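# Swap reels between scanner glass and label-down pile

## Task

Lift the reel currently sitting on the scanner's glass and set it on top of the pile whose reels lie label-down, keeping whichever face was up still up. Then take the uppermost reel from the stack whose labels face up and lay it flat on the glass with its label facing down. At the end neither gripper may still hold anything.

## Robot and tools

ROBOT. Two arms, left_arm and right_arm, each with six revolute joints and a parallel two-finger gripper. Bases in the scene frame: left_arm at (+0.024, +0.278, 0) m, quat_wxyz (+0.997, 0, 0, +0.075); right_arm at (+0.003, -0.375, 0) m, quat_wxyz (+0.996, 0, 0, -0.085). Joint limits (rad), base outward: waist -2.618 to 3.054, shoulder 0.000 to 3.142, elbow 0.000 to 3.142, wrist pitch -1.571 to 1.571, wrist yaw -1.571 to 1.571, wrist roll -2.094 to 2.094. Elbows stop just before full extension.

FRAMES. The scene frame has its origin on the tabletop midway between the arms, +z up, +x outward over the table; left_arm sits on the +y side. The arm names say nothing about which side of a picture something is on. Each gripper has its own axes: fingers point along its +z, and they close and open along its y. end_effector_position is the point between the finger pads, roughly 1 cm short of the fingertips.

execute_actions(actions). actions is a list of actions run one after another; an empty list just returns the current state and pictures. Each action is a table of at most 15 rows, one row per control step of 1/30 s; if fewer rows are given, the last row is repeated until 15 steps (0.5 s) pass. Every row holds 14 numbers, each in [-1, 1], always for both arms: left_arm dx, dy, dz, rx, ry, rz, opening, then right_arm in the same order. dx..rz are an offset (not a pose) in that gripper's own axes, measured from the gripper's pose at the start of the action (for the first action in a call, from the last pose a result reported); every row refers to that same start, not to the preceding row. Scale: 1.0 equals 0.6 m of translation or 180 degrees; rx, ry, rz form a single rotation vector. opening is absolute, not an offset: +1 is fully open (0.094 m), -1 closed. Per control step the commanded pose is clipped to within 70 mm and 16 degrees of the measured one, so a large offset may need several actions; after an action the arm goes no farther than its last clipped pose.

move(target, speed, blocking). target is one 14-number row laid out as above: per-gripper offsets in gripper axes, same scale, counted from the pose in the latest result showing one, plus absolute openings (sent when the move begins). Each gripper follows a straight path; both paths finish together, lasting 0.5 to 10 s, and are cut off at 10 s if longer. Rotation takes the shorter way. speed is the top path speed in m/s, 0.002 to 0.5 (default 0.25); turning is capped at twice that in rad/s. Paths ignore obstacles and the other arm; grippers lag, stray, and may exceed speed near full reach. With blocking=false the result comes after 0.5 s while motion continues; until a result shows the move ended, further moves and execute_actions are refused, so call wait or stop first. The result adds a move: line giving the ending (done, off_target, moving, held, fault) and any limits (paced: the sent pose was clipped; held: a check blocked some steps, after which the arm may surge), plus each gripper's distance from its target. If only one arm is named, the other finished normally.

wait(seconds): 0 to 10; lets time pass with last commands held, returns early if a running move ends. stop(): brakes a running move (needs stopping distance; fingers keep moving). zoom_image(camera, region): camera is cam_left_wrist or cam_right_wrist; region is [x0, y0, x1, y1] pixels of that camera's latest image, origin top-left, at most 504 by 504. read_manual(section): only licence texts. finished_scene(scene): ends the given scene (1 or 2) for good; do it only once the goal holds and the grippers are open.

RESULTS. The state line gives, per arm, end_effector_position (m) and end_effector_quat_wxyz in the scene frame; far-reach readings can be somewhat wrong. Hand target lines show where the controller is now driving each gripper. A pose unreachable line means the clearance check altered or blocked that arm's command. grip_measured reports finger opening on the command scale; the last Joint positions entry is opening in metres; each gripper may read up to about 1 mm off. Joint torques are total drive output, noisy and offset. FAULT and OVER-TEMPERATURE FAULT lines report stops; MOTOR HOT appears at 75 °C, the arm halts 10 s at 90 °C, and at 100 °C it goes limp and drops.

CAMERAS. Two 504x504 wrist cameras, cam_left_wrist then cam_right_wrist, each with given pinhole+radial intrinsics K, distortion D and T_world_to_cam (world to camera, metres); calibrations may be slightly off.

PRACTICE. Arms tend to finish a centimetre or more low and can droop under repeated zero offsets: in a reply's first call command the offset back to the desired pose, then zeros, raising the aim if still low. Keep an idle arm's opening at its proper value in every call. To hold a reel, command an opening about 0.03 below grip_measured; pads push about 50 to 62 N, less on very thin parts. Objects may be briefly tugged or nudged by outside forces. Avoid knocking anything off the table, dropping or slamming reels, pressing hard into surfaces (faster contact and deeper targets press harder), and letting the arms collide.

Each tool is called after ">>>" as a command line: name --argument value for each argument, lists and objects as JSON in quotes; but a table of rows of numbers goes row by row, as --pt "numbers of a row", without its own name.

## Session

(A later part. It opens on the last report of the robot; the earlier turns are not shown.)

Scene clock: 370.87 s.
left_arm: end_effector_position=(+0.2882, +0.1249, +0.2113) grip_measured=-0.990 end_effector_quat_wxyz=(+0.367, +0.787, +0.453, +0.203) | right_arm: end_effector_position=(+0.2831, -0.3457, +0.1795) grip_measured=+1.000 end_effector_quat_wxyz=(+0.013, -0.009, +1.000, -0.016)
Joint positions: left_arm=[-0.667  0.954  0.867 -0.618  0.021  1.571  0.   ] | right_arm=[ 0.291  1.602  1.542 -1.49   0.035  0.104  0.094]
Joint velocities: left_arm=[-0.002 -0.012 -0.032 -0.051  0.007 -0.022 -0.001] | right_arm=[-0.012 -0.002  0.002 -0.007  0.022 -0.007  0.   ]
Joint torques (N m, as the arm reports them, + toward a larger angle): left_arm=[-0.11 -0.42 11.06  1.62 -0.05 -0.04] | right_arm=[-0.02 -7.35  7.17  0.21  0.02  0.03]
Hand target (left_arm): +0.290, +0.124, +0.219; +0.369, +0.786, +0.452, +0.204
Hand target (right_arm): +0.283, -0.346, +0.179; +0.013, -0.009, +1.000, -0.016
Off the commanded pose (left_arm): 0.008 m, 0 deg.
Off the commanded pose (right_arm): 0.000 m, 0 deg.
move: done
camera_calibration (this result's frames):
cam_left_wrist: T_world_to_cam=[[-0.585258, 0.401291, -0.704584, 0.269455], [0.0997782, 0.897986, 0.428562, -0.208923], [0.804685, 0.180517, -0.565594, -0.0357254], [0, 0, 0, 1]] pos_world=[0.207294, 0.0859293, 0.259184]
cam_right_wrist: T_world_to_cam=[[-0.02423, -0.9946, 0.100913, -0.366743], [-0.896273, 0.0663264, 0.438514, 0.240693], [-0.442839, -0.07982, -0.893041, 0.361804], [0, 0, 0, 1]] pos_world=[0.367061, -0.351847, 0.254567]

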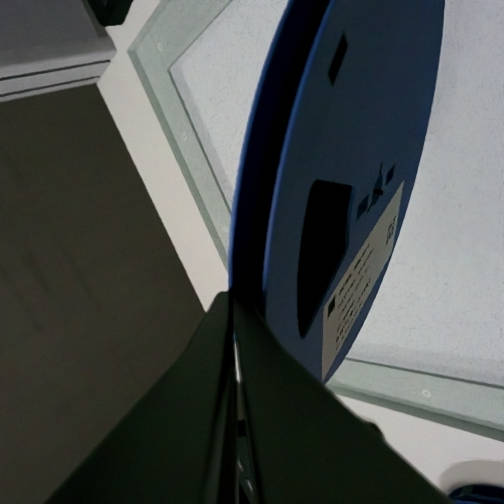

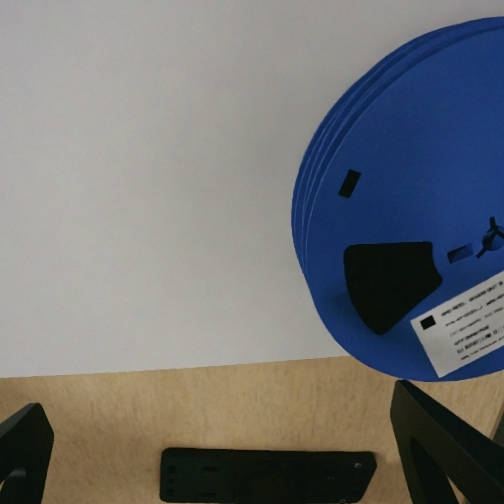

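>>> move --target '[0.435,-0.15,-0.213,0,0.273,-0.191,-1,0,0,0,0,0,0,1]' --speed 0.1

>>> move --target '[0,0,0,-0.17,0,0,-1,0,0,0,0,0,0,1]' --speed 0.1

Scene clock: 385.43 s.
left_arm: end_effector_position=(+0.2836, +0.4210, +0.2152) grip_measured=-0.995 end_effector_quat_wxyz=(+0.197, +0.476, +0.768, +0.381) | right_arm: end_effector_position=(+0.2831, -0.3457, +0.1795) grip_measured=+1.000 end_effector_quat_wxyz=(+0.013, -0.009, +1.000, -0.016)
Joint positions: left_arm=[ 0.314  0.903  0.849 -0.632 -0.058  1.602  0.   ] | right_arm=[ 0.291  1.602  1.542 -1.49   0.035  0.104  0.094]
Joint velocities: left_arm=[-0.012 -0.037  0.007  0.007 -0.022  0.022  0.   ] | right_arm=[-0.007 -0.002 -0.002 -0.007 -0.022 -0.051  0.   ]
Joint torques (N m, as the arm reports them, + toward a larger angle): left_arm=[ 0.66 -0.03 10.2   1.9  -0.14 -0.09] | right_arm=[ 0.08 -7.33  7.16  0.22  0.01  0.01]
Hand target (left_arm): +0.286, +0.427, +0.225; +0.198, +0.465, +0.768, +0.393
Hand target (right_arm): +0.283, -0.346, +0.179; +0.013, -0.009, +1.000, -0.016
Off the commanded pose (left_arm): 0.011 m, 2 deg.
Off the commanded pose (right_arm): 0.000 m, 0 deg.
move: off_target (left_arm)
camera_calibration (this result's frames):
cam_left_wrist: T_world_to_cam=[[-0.660822, -0.237388, -0.712012, 0.442634], [-0.705344, 0.520661, 0.481043, -0.100102], [0.256523, 0.820097, -0.511504, -0.20869], [0, 0, 0, 1]] pos_world=[0.27543, 0.328341, 0.256569]
cam_right_wrist: T_world_to_cam=[[-0.02423, -0.9946, 0.100913, -0.366743], [-0.896273, 0.0663264, 0.438514, 0.240693], [-0.442839, -0.07982, -0.893041, 0.361804], [0, 0, 0, 1]] pos_world=[0.367061, -0.351847, 0.254567]

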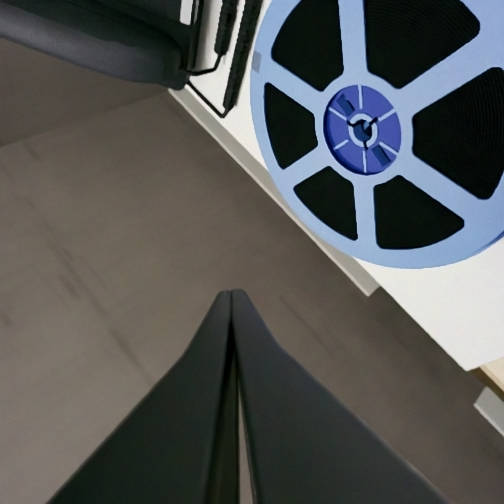

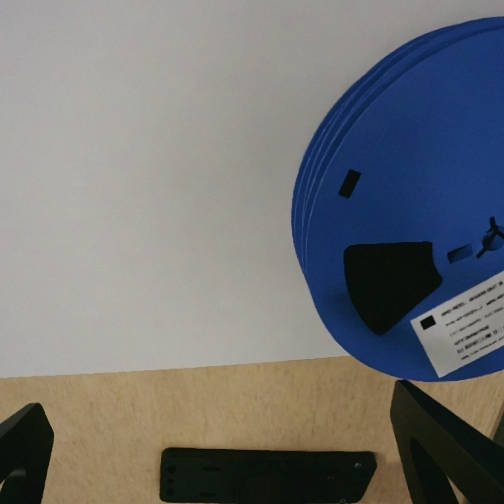

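Scene clock: 388.70 s.
left_arm: end_effector_position=(+0.2868, +0.4219, +0.2105) grip_measured=-0.995 end_effector_quat_wxyz=(+0.310, +0.413, +0.646, +0.561) | right_arm: end_effector_position=(+0.2831, -0.3457, +0.1795) grip_measured=+1.000 end_effector_quat_wxyz=(+0.013, -0.009, +1.000, -0.016)
Joint positions: left_arm=[ 0.346  0.608  0.309  0.121 -0.     1.635  0.   ] | right_arm=[ 0.291  1.602  1.542 -1.49   0.035  0.104  0.094]
Joint velocities: left_arm=[-0.002 -0.007 -0.017  0.125 -0.051  0.037  0.   ] | right_arm=[-0.007 -0.017  0.007  0.022 -0.051 -0.051  0.   ]
Joint torques (N m, as the arm reports them, + toward a larger angle): left_arm=[ 0.7  -0.82  7.4   2.22  0.06  0.04] | right_arm=[ 0.03 -7.36  7.15  0.21  0.02  0.02]
Hand target (left_arm): +0.285, +0.422, +0.215; +0.315, +0.411, +0.638, +0.570
Hand target (right_arm): +0.283, -0.346, +0.179; +0.013, -0.009, +1.000, -0.016
Off the commanded pose (left_arm): 0.006 m, 2 deg.
Off the commanded pose (right_arm): 0.000 m, 0 deg.
move: done
camera_calibration (this result's frames):
cam_left_wrist: T_world_to_cam=[[-0.284229, -0.0152647, -0.958635, 0.291773], [-0.853435, 0.459643, 0.245719, 0.0216345], [0.436879, 0.887973, -0.143671, -0.370423], [0, 0, 0, 1]] pos_world=[0.263224, 0.323435, 0.221169]
cam_right_wrist: T_world_to_cam=[[-0.02423, -0.9946, 0.100913, -0.366743], [-0.896273, 0.0663264, 0.438514, 0.240693], [-0.442839, -0.07982, -0.893041, 0.361804], [0, 0, 0, 1]] pos_world=[0.367061, -0.351847, 0.254567]

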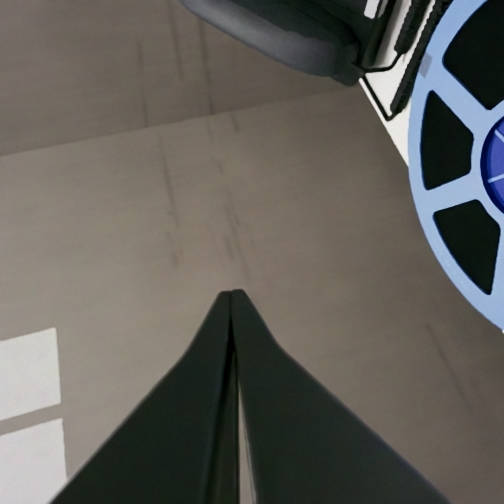

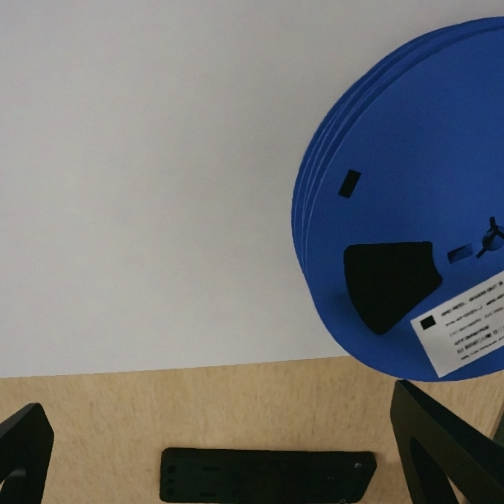

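>>> move --target '[0,0,-0.1,0.4,0,0,0,0,0,0,0,0,0,1]'

Scene clock: 395.07 s.
left_arm: end_effector_position=(+0.2320, +0.3936, +0.2160) grip_measured=-0.002 end_effector_quat_wxyz=(+0.008, +0.510, +0.857, +0.072) | right_arm: end_effector_position=(+0.2831, -0.3457, +0.1795) grip_measured=+1.000 end_effector_quat_wxyz=(+0.013, -0.009, +1.000, -0.016)
Joint positions: left_arm=[ 0.302  1.374  1.475 -1.542 -0.066  1.531  0.047] | right_arm=[ 0.291  1.602  1.542 -1.49   0.035  0.104  0.094]
Joint velocities: left_arm=[-0.002 -0.007  0.002 -0.095 -0.022 -0.066 -0.001] | right_arm=[-0.002 -0.002  0.007 -0.066 -0.095  0.007  0.   ]
Joint torques (N m, as the arm reports them, + toward a larger angle): left_arm=[-0.4  -3.15  9.6   0.35 -0.04 -0.14] | right_arm=[ 0.03 -7.32  7.19  0.21  0.02  0.02]
Hand target (left_arm): +0.233, +0.392, +0.222; +0.011, +0.508, +0.858, +0.072
Hand target (right_arm): +0.283, -0.346, +0.179; +0.013, -0.009, +1.000, -0.016
Off the commanded pose (left_arm): 0.006 m, 1 deg.
Off the commanded pose (right_arm): 0.000 m, 0 deg.
move: done
camera_calibration (this result's frames):
cam_left_wrist: T_world_to_cam=[[-0.903956, -0.425184, -0.0456273, 0.389013], [-0.358836, 0.696177, 0.621751, -0.302476], [-0.232594, 0.578408, -0.781885, 0.0944435], [0, 0, 0, 1]] pos_world=[0.265078, 0.321352, 0.279658]
cam_right_wrist: T_world_to_cam=[[-0.02423, -0.9946, 0.100913, -0.366743], [-0.896273, 0.0663264, 0.438514, 0.240693], [-0.442839, -0.07982, -0.893041, 0.361804], [0, 0, 0, 1]] pos_world=[0.367061, -0.351847, 0.254567]

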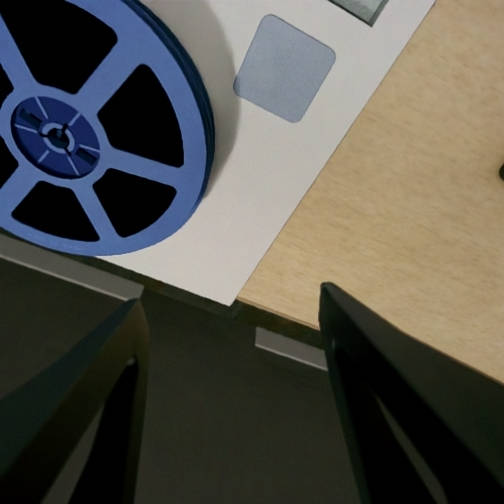

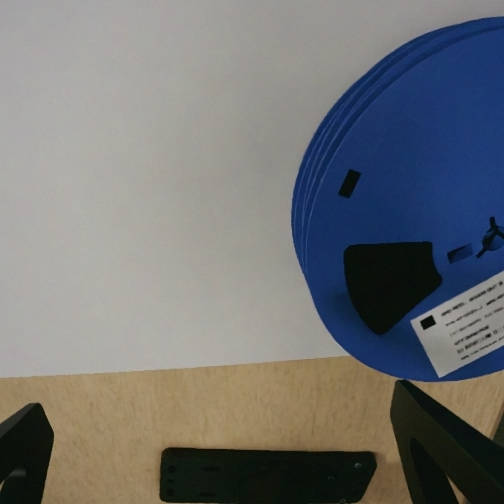

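>>> move --target '[-0.33,-0.085,0,0,0,-0.34,0,0,0,0,0,0,0,1]'

Scene clock: 402.87 s.
left_arm: end_effector_position=(+0.2726, +0.2003, +0.1877) grip_measured=-0.002 end_effector_quat_wxyz=(+0.021, +0.006, +0.998, +0.059) | right_arm: end_effector_position=(+0.2831, -0.3457, +0.1795) grip_measured=+1.000 end_effector_quat_wxyz=(+0.013, -0.009, +1.000, -0.016)
Joint positions: left_arm=[-0.542  1.549  1.517 -1.544 -0.125 -0.381  0.047] | right_arm=[ 0.291  1.602  1.542 -1.49   0.035  0.104  0.094]
Joint velocities: left_arm=[ 0.002  0.002  0.007 -0.022 -0.081 -0.037  0.001] | right_arm=[-0.012  0.002 -0.007  0.007  0.007  0.037  0.   ]
Joint torques (N m, as the arm reports them, + toward a larger angle): left_arm=[-0.6  -4.76  9.48  0.32 -0.26 -0.15] | right_arm=[ 0.03 -7.36  7.15  0.2   0.02  0.03]
Hand target (left_arm): +0.279, +0.198, +0.193; +0.036, +0.003, +0.997, +0.061
Hand target (right_arm): +0.283, -0.346, +0.179; +0.013, -0.009, +1.000, -0.016
Off the commanded pose (left_arm): 0.014 m, 3 deg.
Off the commanded pose (right_arm): 0.000 m, 0 deg.
move: off_target (left_arm)
camera_calibration (this result's frames):
cam_left_wrist: T_world_to_cam=[[-0.0702927, -0.996845, -0.0368631, 0.227838], [-0.841674, 0.0394355, 0.538544, 0.143007], [-0.535392, 0.0688824, -0.84179, 0.38938], [0, 0, 0, 1]] pos_world=[0.344851, 0.194658, 0.25916]
cam_right_wrist: T_world_to_cam=[[-0.02423, -0.9946, 0.100913, -0.366743], [-0.896273, 0.0663264, 0.438514, 0.240693], [-0.442839, -0.07982, -0.893041, 0.361804], [0, 0, 0, 1]] pos_world=[0.367061, -0.351847, 0.254567]

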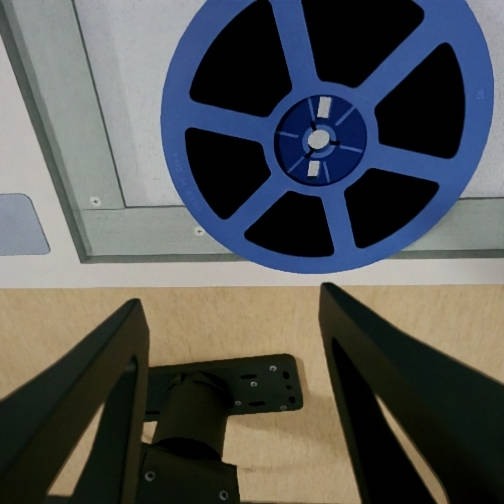

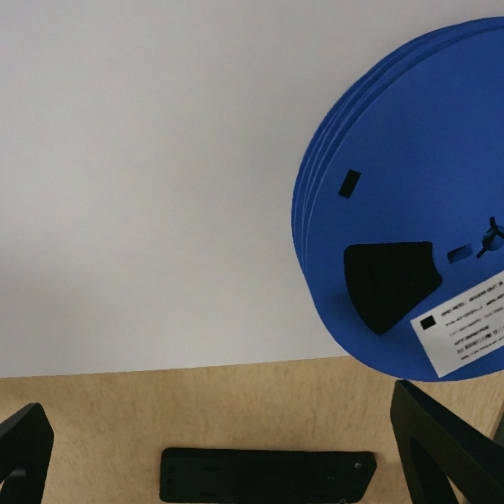

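>>> move --target '[-0.01,-0.049,0.2,0,0.03,0,-0.9,0,0,0,0,0,0,1]'

>>> move --target '[-0.005,0,0.045,0,0,0,-0.9,0,0,0,0,0,0,1]' --speed 0.05

Scene clock: 426.93 s.
left_arm: end_effector_position=(+0.2850, +0.1899, +0.0665) grip_measured=-0.898 end_effector_quat_wxyz=(-0.031, +0.005, +0.997, +0.065) | right_arm: end_effector_position=(+0.2831, -0.3457, +0.1795) grip_measured=+1.000 end_effector_quat_wxyz=(+0.013, -0.009, +1.000, -0.016)
Joint positions: left_arm=[-0.542  1.719  1.209 -1.169 -0.097 -0.388  0.005] | right_arm=[ 0.291  1.602  1.542 -1.49   0.035  0.104  0.094]
Joint velocities: left_arm=[ 0.002 -0.002 -0.012  0.037  0.022 -0.007 -0.   ] | right_arm=[-0.017  0.002  0.002 -0.095  0.022 -0.007  0.   ]
Joint torques (N m, as the arm reports them, + toward a larger angle): left_arm=[-0.39 -7.11  5.57  0.24 -0.03 -0.14] | right_arm=[ 0.01 -7.34  7.17  0.22  0.02  0.02]
Hand target (left_arm): +0.286, +0.186, +0.066; -0.026, +0.002, +0.998, +0.059
Hand target (right_arm): +0.283, -0.346, +0.179; +0.013, -0.009, +1.000, -0.016
Off the commanded pose (left_arm): 0.005 m, 1 deg.
Off the commanded pose (right_arm): 0.000 m, 0 deg.
move: done
camera_calibration (this result's frames):
cam_left_wrist: T_world_to_cam=[[-0.0665391, -0.996837, -0.0434479, 0.213177], [-0.780603, 0.0248847, 0.624531, 0.198775], [-0.621475, 0.0754713, -0.77979, 0.313888], [0, 0, 0, 1]] pos_world=[0.364422, 0.183866, 0.129888]
cam_right_wrist: T_world_to_cam=[[-0.02423, -0.9946, 0.100913, -0.366743], [-0.896273, 0.0663264, 0.438514, 0.240693], [-0.442839, -0.07982, -0.893041, 0.361804], [0, 0, 0, 1]] pos_world=[0.367061, -0.351847, 0.254567]

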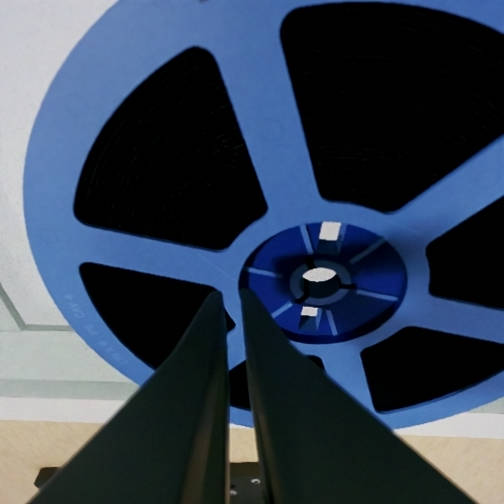

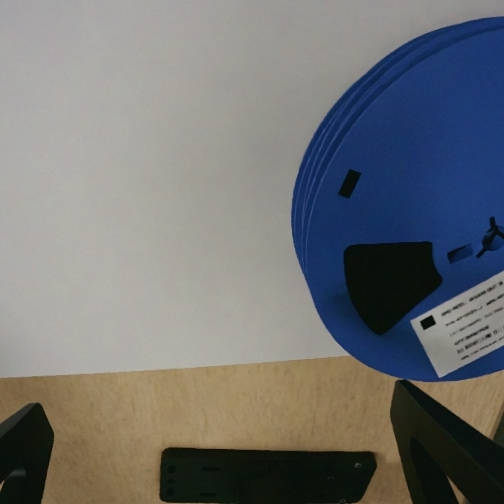

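Scene clock: 427.70 s.
left_arm: end_effector_position=(+0.2836, +0.1906, +0.0505) grip_measured=-0.898 end_effector_quat_wxyz=(-0.034, +0.007, +0.997, +0.066) | right_arm: end_effector_position=(+0.2831, -0.3457, +0.1795) grip_measured=+1.000 end_effector_quat_wxyz=(+0.013, -0.009, +1.000, -0.016)
Joint positions: left_arm=[-0.542  1.737  1.163 -1.111 -0.097 -0.384  0.005] | right_arm=[ 0.291  1.602  1.542 -1.49   0.035  0.104  0.094]
Joint velocities: left_arm=[-0.007  0.007 -0.002  0.007 -0.022  0.037 -0.001] | right_arm=[ 0.002 -0.002 -0.007 -0.051  0.022 -0.066  0.   ]
Joint torques (N m, as the arm reports them, + toward a larger angle): left_arm=[ 0.99 -5.6   3.54  0.58 -0.11  0.06] | right_arm=[ 0.03 -7.33  7.17  0.21  0.02  0.03]
Hand target (left_arm): +0.286, +0.194, +0.040; -0.032, +0.005, +0.997, +0.065
Hand target (right_arm): +0.283, -0.346, +0.179; +0.013, -0.009, +1.000, -0.016
Off the commanded pose (left_arm): 0.012 m, 0 deg.
Off the commanded pose (right_arm): 0.000 m, 0 deg.
move: off_target (left_arm)
camera_calibration (this result's frames):
cam_left_wrist: T_world_to_cam=[[-0.0701601, -0.996526, -0.0448622, 0.214112], [-0.777109, 0.0264038, 0.628812, 0.206178], [-0.625444, 0.0789803, -0.776262, 0.300768], [0, 0, 0, 1]] pos_world=[0.363358, 0.184169, 0.113433]
cam_right_wrist: T_world_to_cam=[[-0.02423, -0.9946, 0.100913, -0.366743], [-0.896273, 0.0663264, 0.438514, 0.240693], [-0.442839, -0.07982, -0.893041, 0.361804], [0, 0, 0, 1]] pos_world=[0.367061, -0.351847, 0.254567]

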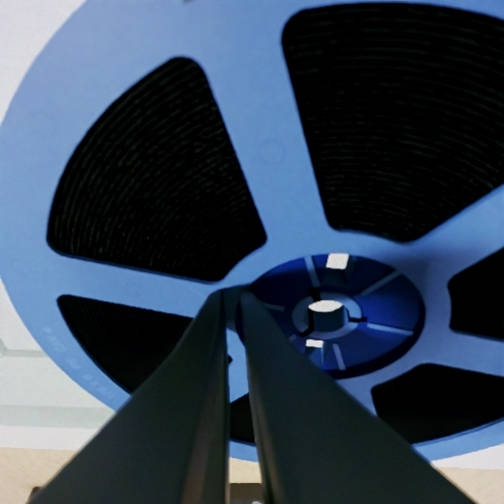

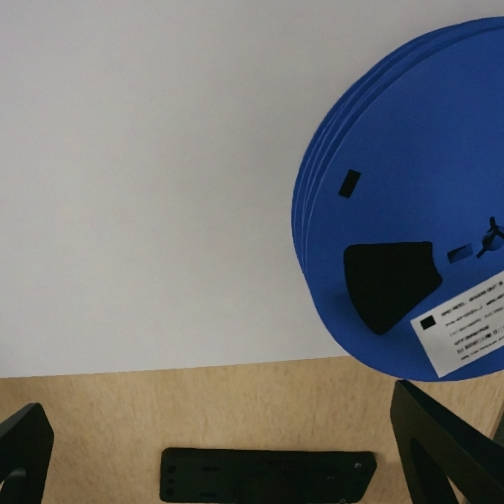

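>>> execute_actions --actions '[[[-0.008,-0.035,0.008,0,0,0,-0.9,0,0,0,0,0,0,1]]]'

>>> move --target '[-0.13,-0.13,0.01,0,0,0,-0.9,0,0,0,0,0,0,1]' --speed 0.05

Scene clock: 435.30 s.
left_arm: end_effector_position=(+0.2834, +0.1852, +0.0499) grip_measured=-0.898 end_effector_quat_wxyz=(-0.031, +0.007, +0.996, +0.087) | right_arm: end_effector_position=(+0.2831, -0.3457, +0.1795) grip_measured=+1.000 end_effector_quat_wxyz=(+0.013, -0.009, +1.000, -0.016)
Joint positions: left_arm=[-0.584  1.757  1.18  -1.124 -0.133 -0.428  0.005] | right_arm=[ 0.291  1.602  1.542 -1.49   0.035  0.104  0.094]
Joint velocities: left_arm=[ 0.012  0.027  0.022 -0.007  0.007 -0.037 -0.   ] | right_arm=[-0.017 -0.022 -0.017 -0.066  0.022 -0.037  0.   ]
Joint torques (N m, as the arm reports them, + toward a larger angle): left_arm=[-0.97 -4.49  7.67  0.33  0.26 -0.11] | right_arm=[ 0.   -7.34  7.14  0.21  0.02  0.01]
Hand target (left_arm): +0.287, +0.171, +0.043; -0.035, +0.007, +0.997, +0.067
Hand target (right_arm): +0.283, -0.346, +0.179; +0.013, -0.009, +1.000, -0.016
Off the commanded pose (left_arm): 0.017 m, 2 deg.
Off the commanded pose (right_arm): 0.000 m, 0 deg.
camera_calibration (this result's frames):
cam_left_wrist: T_world_to_cam=[[-0.071723, -0.993568, -0.0876297, 0.21078], [-0.780772, 0.00125512, 0.624814, 0.212367], [-0.620685, 0.113232, -0.77584, 0.292924], [0, 0, 0, 1]] pos_world=[0.362742, 0.175989, 0.113043]
cam_right_wrist: T_world_to_cam=[[-0.02423, -0.9946, 0.100913, -0.366743], [-0.896273, 0.0663264, 0.438514, 0.240693], [-0.442839, -0.07982, -0.893041, 0.361804], [0, 0, 0, 1]] pos_world=[0.367061, -0.351847, 0.254567]

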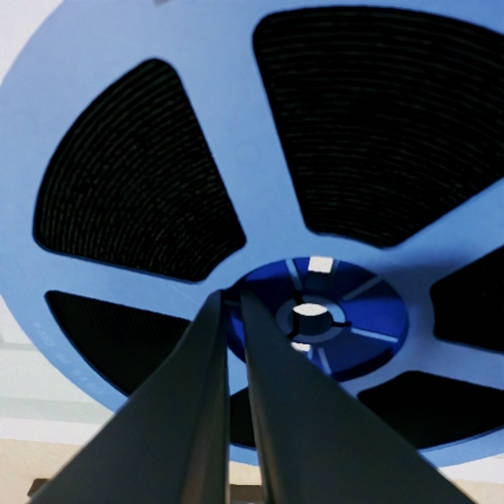

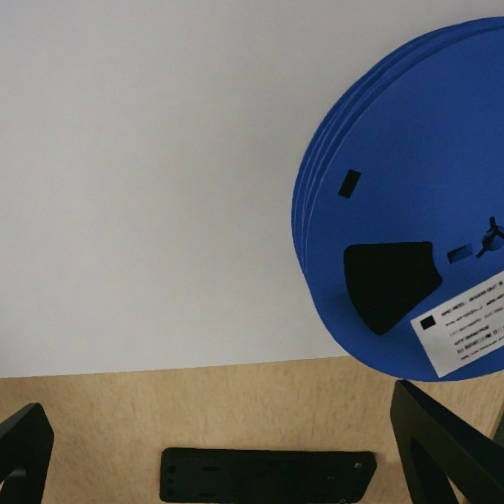

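Scene clock: 437.77 s.
left_arm: end_effector_position=(+0.3330, +0.1356, +0.0490) grip_measured=-0.899 end_effector_quat_wxyz=(-0.069, +0.011, +0.990, +0.125) | right_arm: end_effector_position=(+0.2831, -0.3457, +0.1795) grip_measured=+1.000 end_effector_quat_wxyz=(+0.013, -0.009, +1.000, -0.016)
Joint positions: left_arm=[-0.665  2.102  1.628 -1.341 -0.152 -0.511  0.005] | right_arm=[ 0.291  1.602  1.542 -1.49   0.035  0.104  0.094]
Joint velocities: left_arm=[ 0.002  0.007 -0.007 -0.022  0.007 -0.037  0.   ] | right_arm=[-0.007 -0.012  0.002 -0.022  0.037 -0.007  0.   ]
Joint torques (N m, as the arm reports them, + toward a larger angle): left_arm=[-0.94 -6.34  7.92  1.17  0.16 -0.15] | right_arm=[ 0.02 -7.34  7.16  0.22  0.01  0.02]
Hand target (left_arm): +0.356, +0.110, +0.029; -0.033, +0.007, +0.996, +0.088
Hand target (right_arm): +0.283, -0.346, +0.179; +0.013, -0.009, +1.000, -0.016
Off the commanded pose (left_arm): 0.044 m, 6 deg.
Off the commanded pose (right_arm): 0.000 m, 0 deg.
move: off_target (left_arm)
camera_calibration (this result's frames):
cam_left_wrist: T_world_to_cam=[[-0.0849591, -0.983927, -0.157065, 0.171453], [-0.731849, -0.0453493, 0.679956, 0.239115], [-0.67615, 0.172717, -0.716233, 0.336078], [0, 0, 0, 1]] pos_world=[0.416801, 0.121494, 0.105052]
cam_right_wrist: T_world_to_cam=[[-0.02423, -0.9946, 0.100913, -0.366743], [-0.896273, 0.0663264, 0.438514, 0.240693], [-0.442839, -0.07982, -0.893041, 0.361804], [0, 0, 0, 1]] pos_world=[0.367061, -0.351847, 0.254567]

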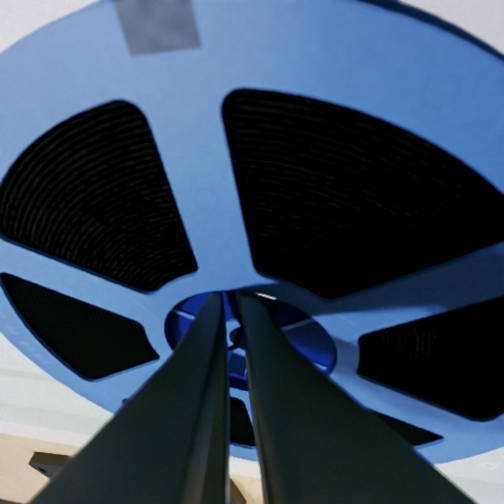

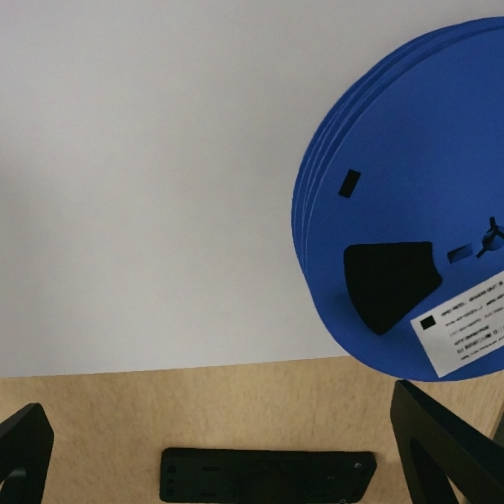

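>>> move --target '[-0.08,-0.05,0.0,0.03,0.04,0,-0.9,0,0,0,0,0,0,1]' --speed 0.05

>>> move --target '[0,0,-0.2,0,0,0,-0.5,0,0,0,0,0,0,1]'

Scene clock: 444.67 s.
left_arm: end_effector_position=(+0.3713, +0.1115, +0.0507) grip_measured=-0.899 end_effector_quat_wxyz=(-0.128, +0.001, +0.988, +0.092) | right_arm: end_effector_position=(+0.2831, -0.3457, +0.1795) grip_measured=+1.000 end_effector_quat_wxyz=(+0.013, -0.009, +1.000, -0.016)
Joint positions: left_arm=[-0.622  2.375  2.077 -1.585 -0.047 -0.478  0.005] | right_arm=[ 0.291  1.602  1.542 -1.49   0.035  0.104  0.094]
Joint velocities: left_arm=[-0.007 -0.022 -0.017 -0.081  0.022 -0.051  0.   ] | right_arm=[ 0.007  0.002  0.012 -0.081 -0.007 -0.051  0.   ]
Joint torques (N m, as the arm reports them, + toward a larger angle): left_arm=[ 0.53 -8.76  8.14 -0.03  0.15  0.06] | right_arm=[ 0.03 -7.33  7.16  0.2   0.01  0.01]
Hand target (left_arm): +0.379, +0.106, +0.036; -0.131, -0.001, +0.988, +0.079
Hand target (right_arm): +0.283, -0.346, +0.179; +0.013, -0.009, +1.000, -0.016
Off the commanded pose (left_arm): 0.018 m, 2 deg.
Off the commanded pose (right_arm): 0.000 m, 0 deg.
move: off_target (left_arm)
camera_calibration (this result's frames):
cam_left_wrist: T_world_to_cam=[[-0.0597958, -0.994439, -0.0866953, 0.139539], [-0.646598, -0.0275801, 0.762332, 0.227048], [-0.760484, 0.101641, -0.641353, 0.402852], [0, 0, 0, 1]] pos_world=[0.461515, 0.104078, 0.0973819]
cam_right_wrist: T_world_to_cam=[[-0.02423, -0.9946, 0.100913, -0.366743], [-0.896273, 0.0663264, 0.438514, 0.240693], [-0.442839, -0.07982, -0.893041, 0.361804], [0, 0, 0, 1]] pos_world=[0.367061, -0.351847, 0.254567]

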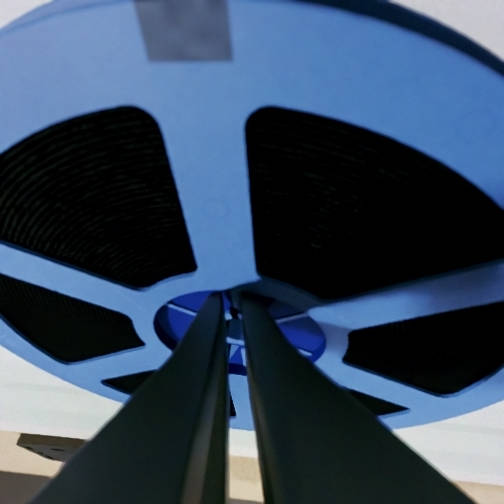

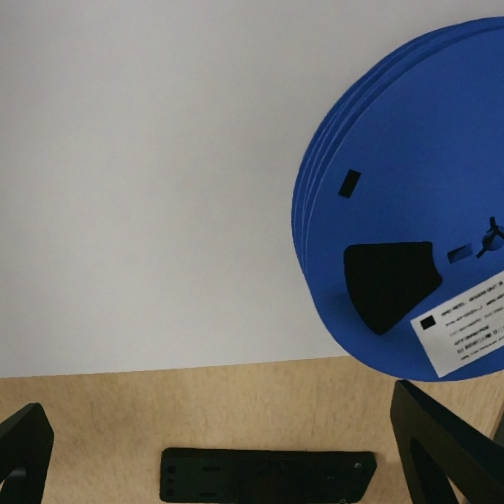

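Scene clock: 445.57 s.
left_arm: end_effector_position=(+0.3979, +0.0933, +0.1593) grip_measured=-0.502 end_effector_quat_wxyz=(+0.025, +0.003, +1.000, +0.017) | right_arm: end_effector_position=(+0.2831, -0.3457, +0.1795) grip_measured=+1.000 end_effector_quat_wxyz=(+0.013, -0.009, +1.000, -0.016)
Joint positions: left_arm=[-0.635  2.166  2.209 -1.584 -0.054 -0.478  0.023] | right_arm=[ 0.291  1.602  1.542 -1.49   0.035  0.104  0.094]
Joint velocities: left_arm=[ 0.002 -0.012 -0.022  0.022 -0.051 -0.007 -0.001] | right_arm=[-0.002 -0.012  0.012  0.022 -0.095 -0.037  0.   ]
Joint torques (N m, as the arm reports them, + toward a larger angle): left_arm=[ -0.5  -10.75   8.24   0.35  -0.05   0.  ] | right_arm=[ 0.03 -7.33  7.13  0.2   0.02  0.02]
Hand target (left_arm): +0.399, +0.089, +0.164; +0.032, +0.007, +0.999, +0.012
Hand target (right_arm): +0.283, -0.346, +0.179; +0.013, -0.009, +1.000, -0.016
Off the commanded pose (left_arm): 0.007 m, 20 deg; orientation clipped at the last step of the last action.
Off the commanded pose (right_arm): 0.000 m, 0 deg.
joint sent to its limit (left arm) — the command would take joint 4 (wrist pitch) past its lower limit, so that joint was sent only as far as its limit.
move: off_target (left_arm); limits=paced
camera_calibration (this result's frames):
cam_left_wrist: T_world_to_cam=[[-0.0672955, -0.996702, 0.0453461, 0.114557], [-0.845726, 0.0810974, 0.527419, 0.267469], [-0.529357, -0.00285741, -0.848394, 0.445343], [0, 0, 0, 1]] pos_world=[0.46966, 0.0937603, 0.231563]
cam_right_wrist: T_world_to_cam=[[-0.02423, -0.9946, 0.100913, -0.366743], [-0.896273, 0.0663264, 0.438514, 0.240693], [-0.442839, -0.07982, -0.893041, 0.361804], [0, 0, 0, 1]] pos_world=[0.367061, -0.351847, 0.254567]

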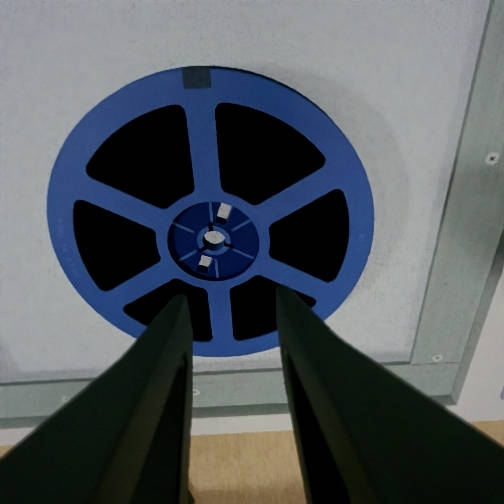

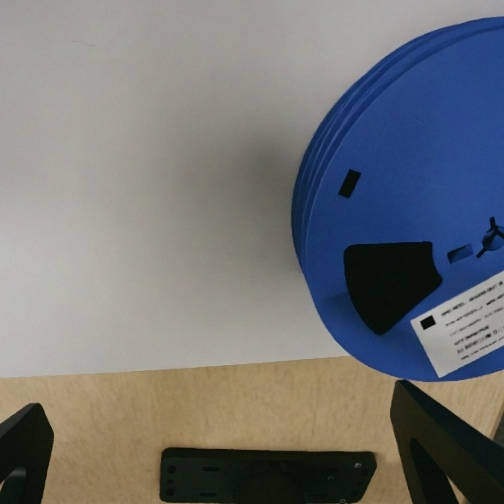

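>>> move --target '[0.225,0.113,0.067,-0.191,-0.306,0.588,-0.5,0,0,0,0,0,0,1]'

Scene clock: 460.20 s.
left_arm: end_effector_position=(+0.2679, +0.1640, +0.1095) grip_measured=-0.502 end_effector_quat_wxyz=(+0.382, +0.762, +0.450, +0.265) | right_arm: end_effector_position=(+0.2831, -0.3457, +0.1795) grip_measured=+1.000 end_effector_quat_wxyz=(+0.013, -0.009, +1.000, -0.016)
Joint positions: left_arm=[-0.603  0.682  0.304 -0.225 -0.018  1.631  0.023] | right_arm=[ 0.291  1.602  1.542 -1.49   0.035  0.104  0.094]
Joint velocities: left_arm=[ 0.002  0.012 -0.007 -0.051 -0.051  0.022  0.001] | right_arm=[-0.027 -0.022 -0.007 -0.022 -0.051 -0.007  0.   ]
Joint torques (N m, as the arm reports them, + toward a larger angle): left_arm=[ 0.66 -1.06  7.16  1.99  0.09  0.05] | right_arm=[ 0.01 -7.36  7.17  0.21  0.01  0.02]
Hand target (left_arm): +0.268, +0.164, +0.112; +0.393, +0.759, +0.445, +0.268
Hand target (right_arm): +0.283, -0.346, +0.179; +0.013, -0.009, +1.000, -0.016
Off the commanded pose (left_arm): 0.006 m, 1 deg.
Off the commanded pose (right_arm): 0.000 m, 0 deg.
move: done
camera_calibration (this result's frames):
cam_left_wrist: T_world_to_cam=[[-0.516541, 0.380507, -0.767072, 0.161997], [-0.00644327, 0.894085, 0.447851, -0.171419], [0.856238, 0.236276, -0.45938, -0.118631], [0, 0, 0, 1]] pos_world=[0.18415, 0.119652, 0.146537]
cam_right_wrist: T_world_to_cam=[[-0.02423, -0.9946, 0.100913, -0.366743], [-0.896273, 0.0663264, 0.438514, 0.240693], [-0.442839, -0.07982, -0.893041, 0.361804], [0, 0, 0, 1]] pos_world=[0.367061, -0.351847, 0.254567]

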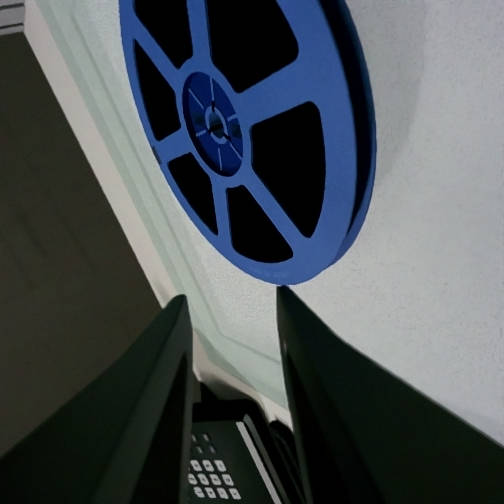

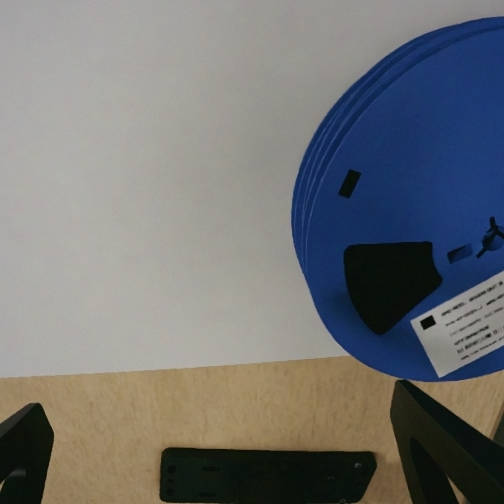

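>>> move --target '[0,-0.085,0.06,0,0,0,-0.5,0,0,0,0,0,0,1]' --speed 0.1

Scene clock: 469.90 s.
left_arm: end_effector_position=(+0.2737, +0.1664, +0.0528) grip_measured=-0.502 end_effector_quat_wxyz=(+0.385, +0.759, +0.451, +0.270) | right_arm: end_effector_position=(+0.2831, -0.3457, +0.1795) grip_measured=+1.000 end_effector_quat_wxyz=(+0.013, -0.009, +1.000, -0.016)
Joint positions: left_arm=[-0.576  0.88   0.095  0.193 -0.002  1.645  0.023] | right_arm=[ 0.291  1.602  1.542 -1.49   0.035  0.104  0.094]
Joint velocities: left_arm=[-0.002 -0.007  0.022  0.022 -0.007 -0.022  0.   ] | right_arm=[-0.012 -0.002  0.002 -0.007 -0.066  0.037  0.   ]
Joint torques (N m, as the arm reports them, + toward a larger angle): left_arm=[0.71 0.8  6.09 2.01 0.09 0.05] | right_arm=[ 0.   -7.33  7.18  0.21 -0.01  0.03]
Hand target (left_arm): +0.271, +0.167, +0.047; +0.382, +0.762, +0.451, +0.265
Hand target (right_arm): +0.283, -0.346, +0.179; +0.013, -0.009, +1.000, -0.016
Off the commanded pose (left_arm): 0.007 m, 1 deg.
Off the commanded pose (right_arm): 0.000 m, 0 deg.
move: done
camera_calibration (this result's frames):
cam_left_wrist: T_world_to_cam=[[-0.510335, 0.375748, -0.773545, 0.120004], [-0.0169659, 0.894922, 0.4459, -0.145261], [0.859808, 0.240682, -0.450335, -0.152321], [0, 0, 0, 1]] pos_world=[0.189745, 0.121567, 0.0890043]
cam_right_wrist: T_world_to_cam=[[-0.02423, -0.9946, 0.100913, -0.366743], [-0.896273, 0.0663264, 0.438514, 0.240693], [-0.442839, -0.07982, -0.893041, 0.361804], [0, 0, 0, 1]] pos_world=[0.367061, -0.351847, 0.254567]

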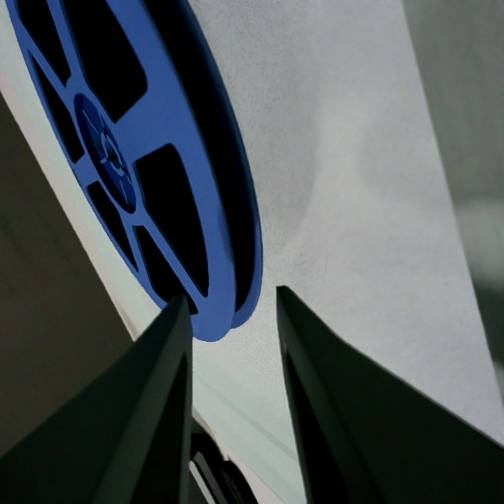

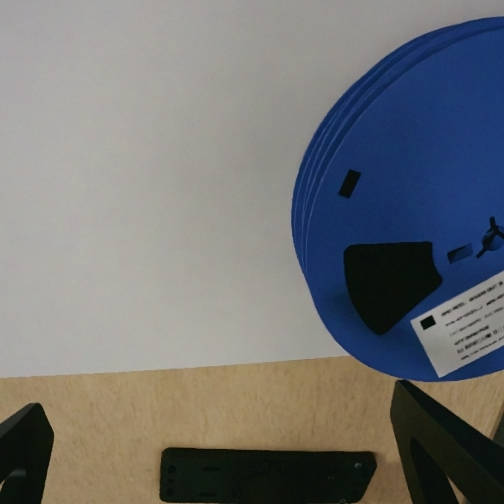

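>>> execute_actions --actions '[[[-0.03,-0.012,0.008,0,0,0,-0.5,0,0,0,0,0,0,1]],[[0,0.012,0.018,0,0,0,-0.5,0,0,0,0,0,0,1]],[[0,0,0,0,0,0,-0.5,0,0,0,0,0,0,1]]]'

Scene clock: 477.07 s.
left_arm: end_effector_position=(+0.2770, +0.1442, +0.0477) grip_measured=-0.502 end_effector_quat_wxyz=(+0.391, +0.759, +0.444, +0.273) | right_arm: end_effector_position=(+0.2831, -0.3457, +0.1795) grip_measured=+1.000 end_effector_quat_wxyz=(+0.013, -0.009, +1.000, -0.016)
Joint positions: left_arm=[-0.703  1.039  0.097  0.362 -0.1    1.585  0.023] | right_arm=[ 0.291  1.602  1.542 -1.49   0.035  0.104  0.094]
Joint velocities: left_arm=[-0.002 -0.002  0.002 -0.007 -0.007 -0.022  0.   ] | right_arm=[-0.007  0.007 -0.002 -0.007  0.007 -0.022  0.   ]
Joint torques (N m, as the arm reports them, + toward a larger angle): left_arm=[ 0.03 -0.84  6.88  1.86 -0.07 -0.02] | right_arm=[ 0.02 -7.36  7.2   0.21  0.    0.02]
Hand target (left_arm): +0.277, +0.144, +0.048; +0.391, +0.759, +0.444, +0.273
Hand target (right_arm): +0.283, -0.346, +0.179; +0.013, -0.009, +1.000, -0.016
Off the commanded pose (left_arm): 0.000 m, 0 deg.
Off the commanded pose (right_arm): 0.000 m, 0 deg.
camera_calibration (this result's frames):
cam_left_wrist: T_world_to_cam=[[-0.493866, 0.379577, -0.782315, 0.121473], [-0.0129208, 0.896388, 0.443082, -0.124281], [0.869442, 0.228931, -0.437791, -0.153735], [0, 0, 0, 1]] pos_world=[0.192049, 0.10049, 0.0827932]
cam_right_wrist: T_world_to_cam=[[-0.02423, -0.9946, 0.100913, -0.366743], [-0.896273, 0.0663264, 0.438514, 0.240693], [-0.442839, -0.07982, -0.893041, 0.361804], [0, 0, 0, 1]] pos_world=[0.367061, -0.351847, 0.254567]

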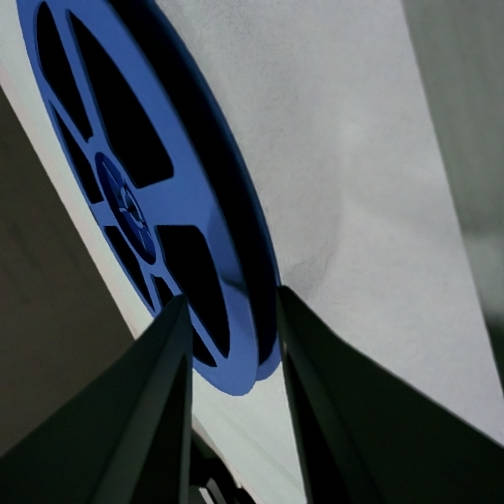

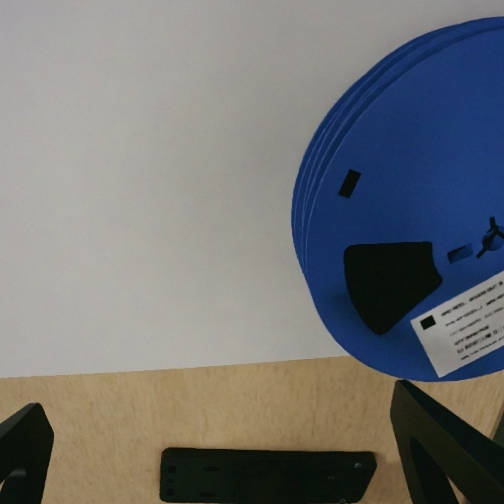

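Matches the prior pre-insert view. Insert deeper, close.

>>> execute_actions --actions '[[[0,0.016,0.018,0,0,0,-0.5,0,0,0,0,0,0,1]],[[0,0,0,0,0,0,-0.5,0,0,0,0,0,0,1]],[[0,0.008,0.012,0,0,0,-0.5,0,0,0,0,0,0,1]],[[0,0,0,0,0,0,-0.5,0,0,0,0,0,0,1]],[[0,0,0,0,0,0,-0.95,0,0,0,0,0,0,1]],[[0,0,0,0,0,0,-1,0,0,0,0,0,0,1]]]'

Scene clock: 486.87 s.
left_arm: end_effector_position=(+0.2901, +0.1361, +0.0485) grip_measured=-0.982 end_effector_quat_wxyz=(+0.397, +0.755, +0.443, +0.276) | right_arm: end_effector_position=(+0.2831, -0.3457, +0.1795) grip_measured=+1.000 end_effector_quat_wxyz=(+0.013, -0.009, +1.000, -0.016)
Joint positions: left_arm=[-0.703  1.163  0.129  0.47  -0.1    1.584  0.001] | right_arm=[ 0.291  1.602  1.542 -1.49   0.035  0.104  0.094]
Joint velocities: left_arm=[-0.002 -0.007 -0.032 -0.066 -0.037 -0.037  0.001] | right_arm=[ 0.002 -0.012  0.012 -0.051 -0.007 -0.037  0.   ]
Joint torques (N m, as the arm reports them, + toward a larger angle): left_arm=[ 0.02 -1.56  6.49  1.81 -0.06 -0.01] | right_arm=[ 0.04 -7.31  7.2   0.22  0.02  0.02]
Hand target (left_arm): +0.289, +0.137, +0.047; +0.394, +0.757, +0.443, +0.275
Hand target (right_arm): +0.283, -0.346, +0.179; +0.013, -0.009, +1.000, -0.016
Off the commanded pose (left_arm): 0.002 m, 0 deg.
Off the commanded pose (right_arm): 0.000 m, 0 deg.
camera_calibration (this result's frames):
cam_left_wrist: T_world_to_cam=[[-0.48419, 0.372289, -0.791809, 0.130269], [-0.0190007, 0.900275, 0.434906, -0.11563], [0.874756, 0.225622, -0.428831, -0.16442], [0, 0, 0, 1]] pos_world=[0.204705, 0.0926975, 0.0829281]
cam_right_wrist: T_world_to_cam=[[-0.02423, -0.9946, 0.100913, -0.366743], [-0.896273, 0.0663264, 0.438514, 0.240693], [-0.442839, -0.07982, -0.893041, 0.361804], [0, 0, 0, 1]] pos_world=[0.367061, -0.351847, 0.254567]

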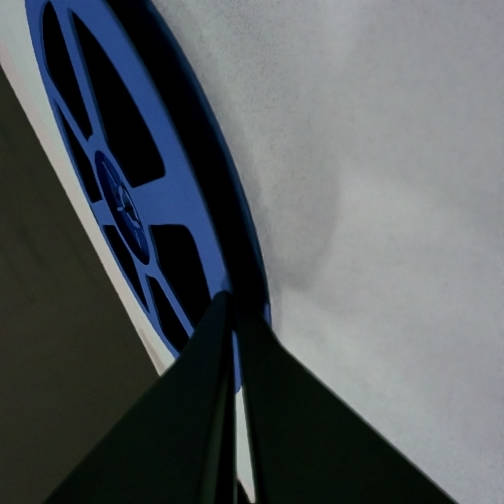

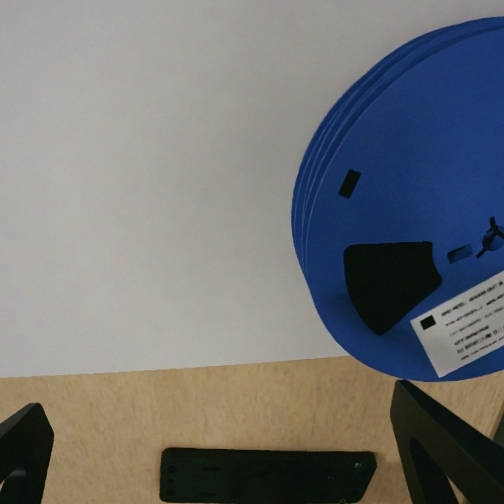

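>>> move --target '[0,0.29,-0.19,0.2,0,0,-1,0,0,0,0,0,0,1]' --speed 0.05

Scene clock: 498.80 s.
left_arm: end_effector_position=(+0.2743, +0.1311, +0.2476) grip_measured=-0.988 end_effector_quat_wxyz=(+0.130, +0.841, +0.511, +0.123) | right_arm: end_effector_position=(+0.2831, -0.3457, +0.1795) grip_measured=+1.000 end_effector_quat_wxyz=(+0.013, -0.009, +1.000, -0.016)
Joint positions: left_arm=[-0.757  1.405  1.579 -1.404 -0.118  1.463  0.001] | right_arm=[ 0.291  1.602  1.542 -1.49   0.035  0.104  0.094]
Joint velocities: left_arm=[ 0.002  0.017 -0.007 -0.066 -0.051 -0.037 -0.001] | right_arm=[ 0.012  0.007 -0.002  0.007  0.066 -0.051  0.   ]
Joint torques (N m, as the arm reports them, + toward a larger angle): left_arm=[-0.65 -3.8  10.27  0.91 -0.05 -0.14] | right_arm=[ 0.01 -7.33  7.17  0.21  0.01  0.01]
Hand target (left_arm): +0.275, +0.126, +0.257; +0.144, +0.838, +0.511, +0.125
Hand target (right_arm): +0.283, -0.346, +0.179; +0.013, -0.009, +1.000, -0.016
Off the commanded pose (left_arm): 0.012 m, 2 deg.
Off the commanded pose (right_arm): 0.000 m, 0 deg.
move: off_target (left_arm)
camera_calibration (this result's frames):
cam_left_wrist: T_world_to_cam=[[-0.825433, 0.500645, -0.260796, 0.227418], [0.252034, 0.740238, 0.623319, -0.297943], [0.505112, 0.448779, -0.737196, 0.0843984], [0, 0, 0, 1]] pos_world=[0.220179, 0.0688165, 0.307241]
cam_right_wrist: T_world_to_cam=[[-0.02423, -0.9946, 0.100913, -0.366743], [-0.896273, 0.0663264, 0.438514, 0.240693], [-0.442839, -0.07982, -0.893041, 0.361804], [0, 0, 0, 1]] pos_world=[0.367061, -0.351847, 0.254567]

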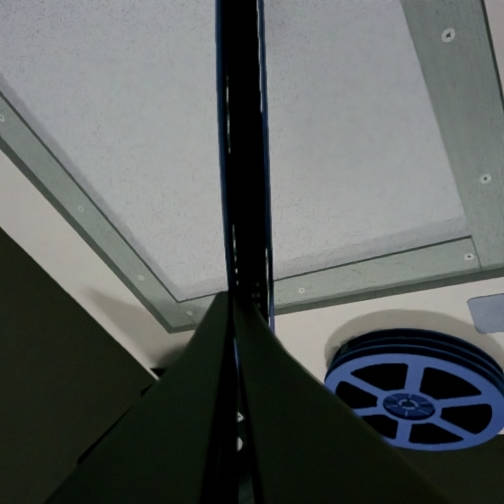

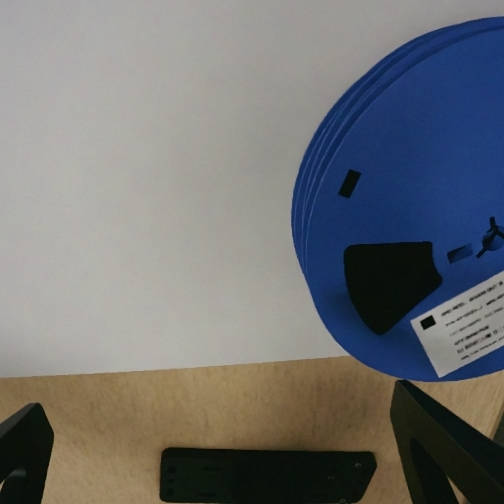

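>>> move --target '[0.49,-0.178,-0.05,0.022,0.109,-0.297,-1,0,0,0,0,0,0,1]' --speed 0.05

Scene clock: 521.53 s.
left_arm: end_effector_position=(+0.3057, +0.4366, +0.2537) grip_measured=-0.988 end_effector_quat_wxyz=(+0.056, +0.502, +0.848, +0.157) | right_arm: end_effector_position=(+0.2831, -0.3457, +0.1795) grip_measured=+1.000 end_effector_quat_wxyz=(+0.013, -0.009, +1.000, -0.016)
Joint positions: left_arm=[ 0.317  1.551  1.744 -1.437 -0.075  1.549  0.001] | right_arm=[ 0.291  1.602  1.542 -1.49   0.035  0.104  0.094]
Joint velocities: left_arm=[-0.017 -0.012 -0.007  0.037 -0.066  0.037 -0.   ] | right_arm=[ 0.012 -0.012  0.007  0.007 -0.022  0.007  0.   ]
Joint torques (N m, as the arm reports them, + toward a larger angle): left_arm=[ 0.63 -5.31 10.23  0.99 -0.04 -0.15] | right_arm=[ 0.01 -7.36  7.19  0.22  0.01  0.02]
Hand target (left_arm): +0.309, +0.441, +0.264; +0.068, +0.492, +0.851, +0.171
Hand target (right_arm): +0.283, -0.346, +0.179; +0.013, -0.009, +1.000, -0.016
Off the commanded pose (left_arm): 0.010 m, 2 deg.
Off the commanded pose (right_arm): 0.000 m, 0 deg.
move: done
camera_calibration (this result's frames):
cam_left_wrist: T_world_to_cam=[[-0.879865, -0.410573, -0.239307, 0.510976], [-0.464241, 0.634962, 0.617498, -0.26943], [-0.101577, 0.654411, -0.749285, 0.034743], [0, 0, 0, 1]] pos_world=[0.328039, 0.358134, 0.314685]
cam_right_wrist: T_world_to_cam=[[-0.02423, -0.9946, 0.100913, -0.366743], [-0.896273, 0.0663264, 0.438514, 0.240693], [-0.442839, -0.07982, -0.893041, 0.361804], [0, 0, 0, 1]] pos_world=[0.367061, -0.351847, 0.254567]

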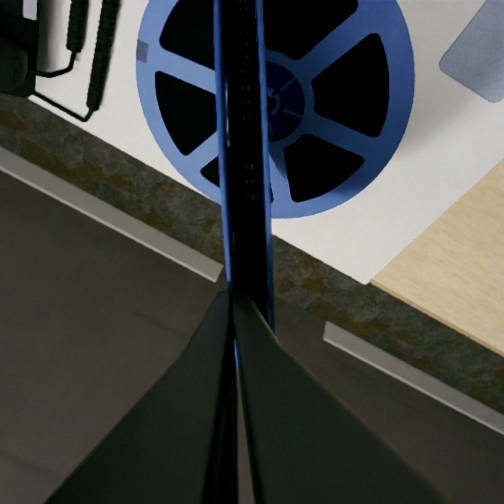

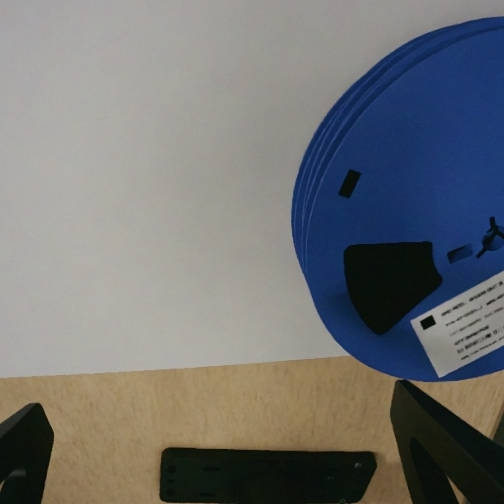

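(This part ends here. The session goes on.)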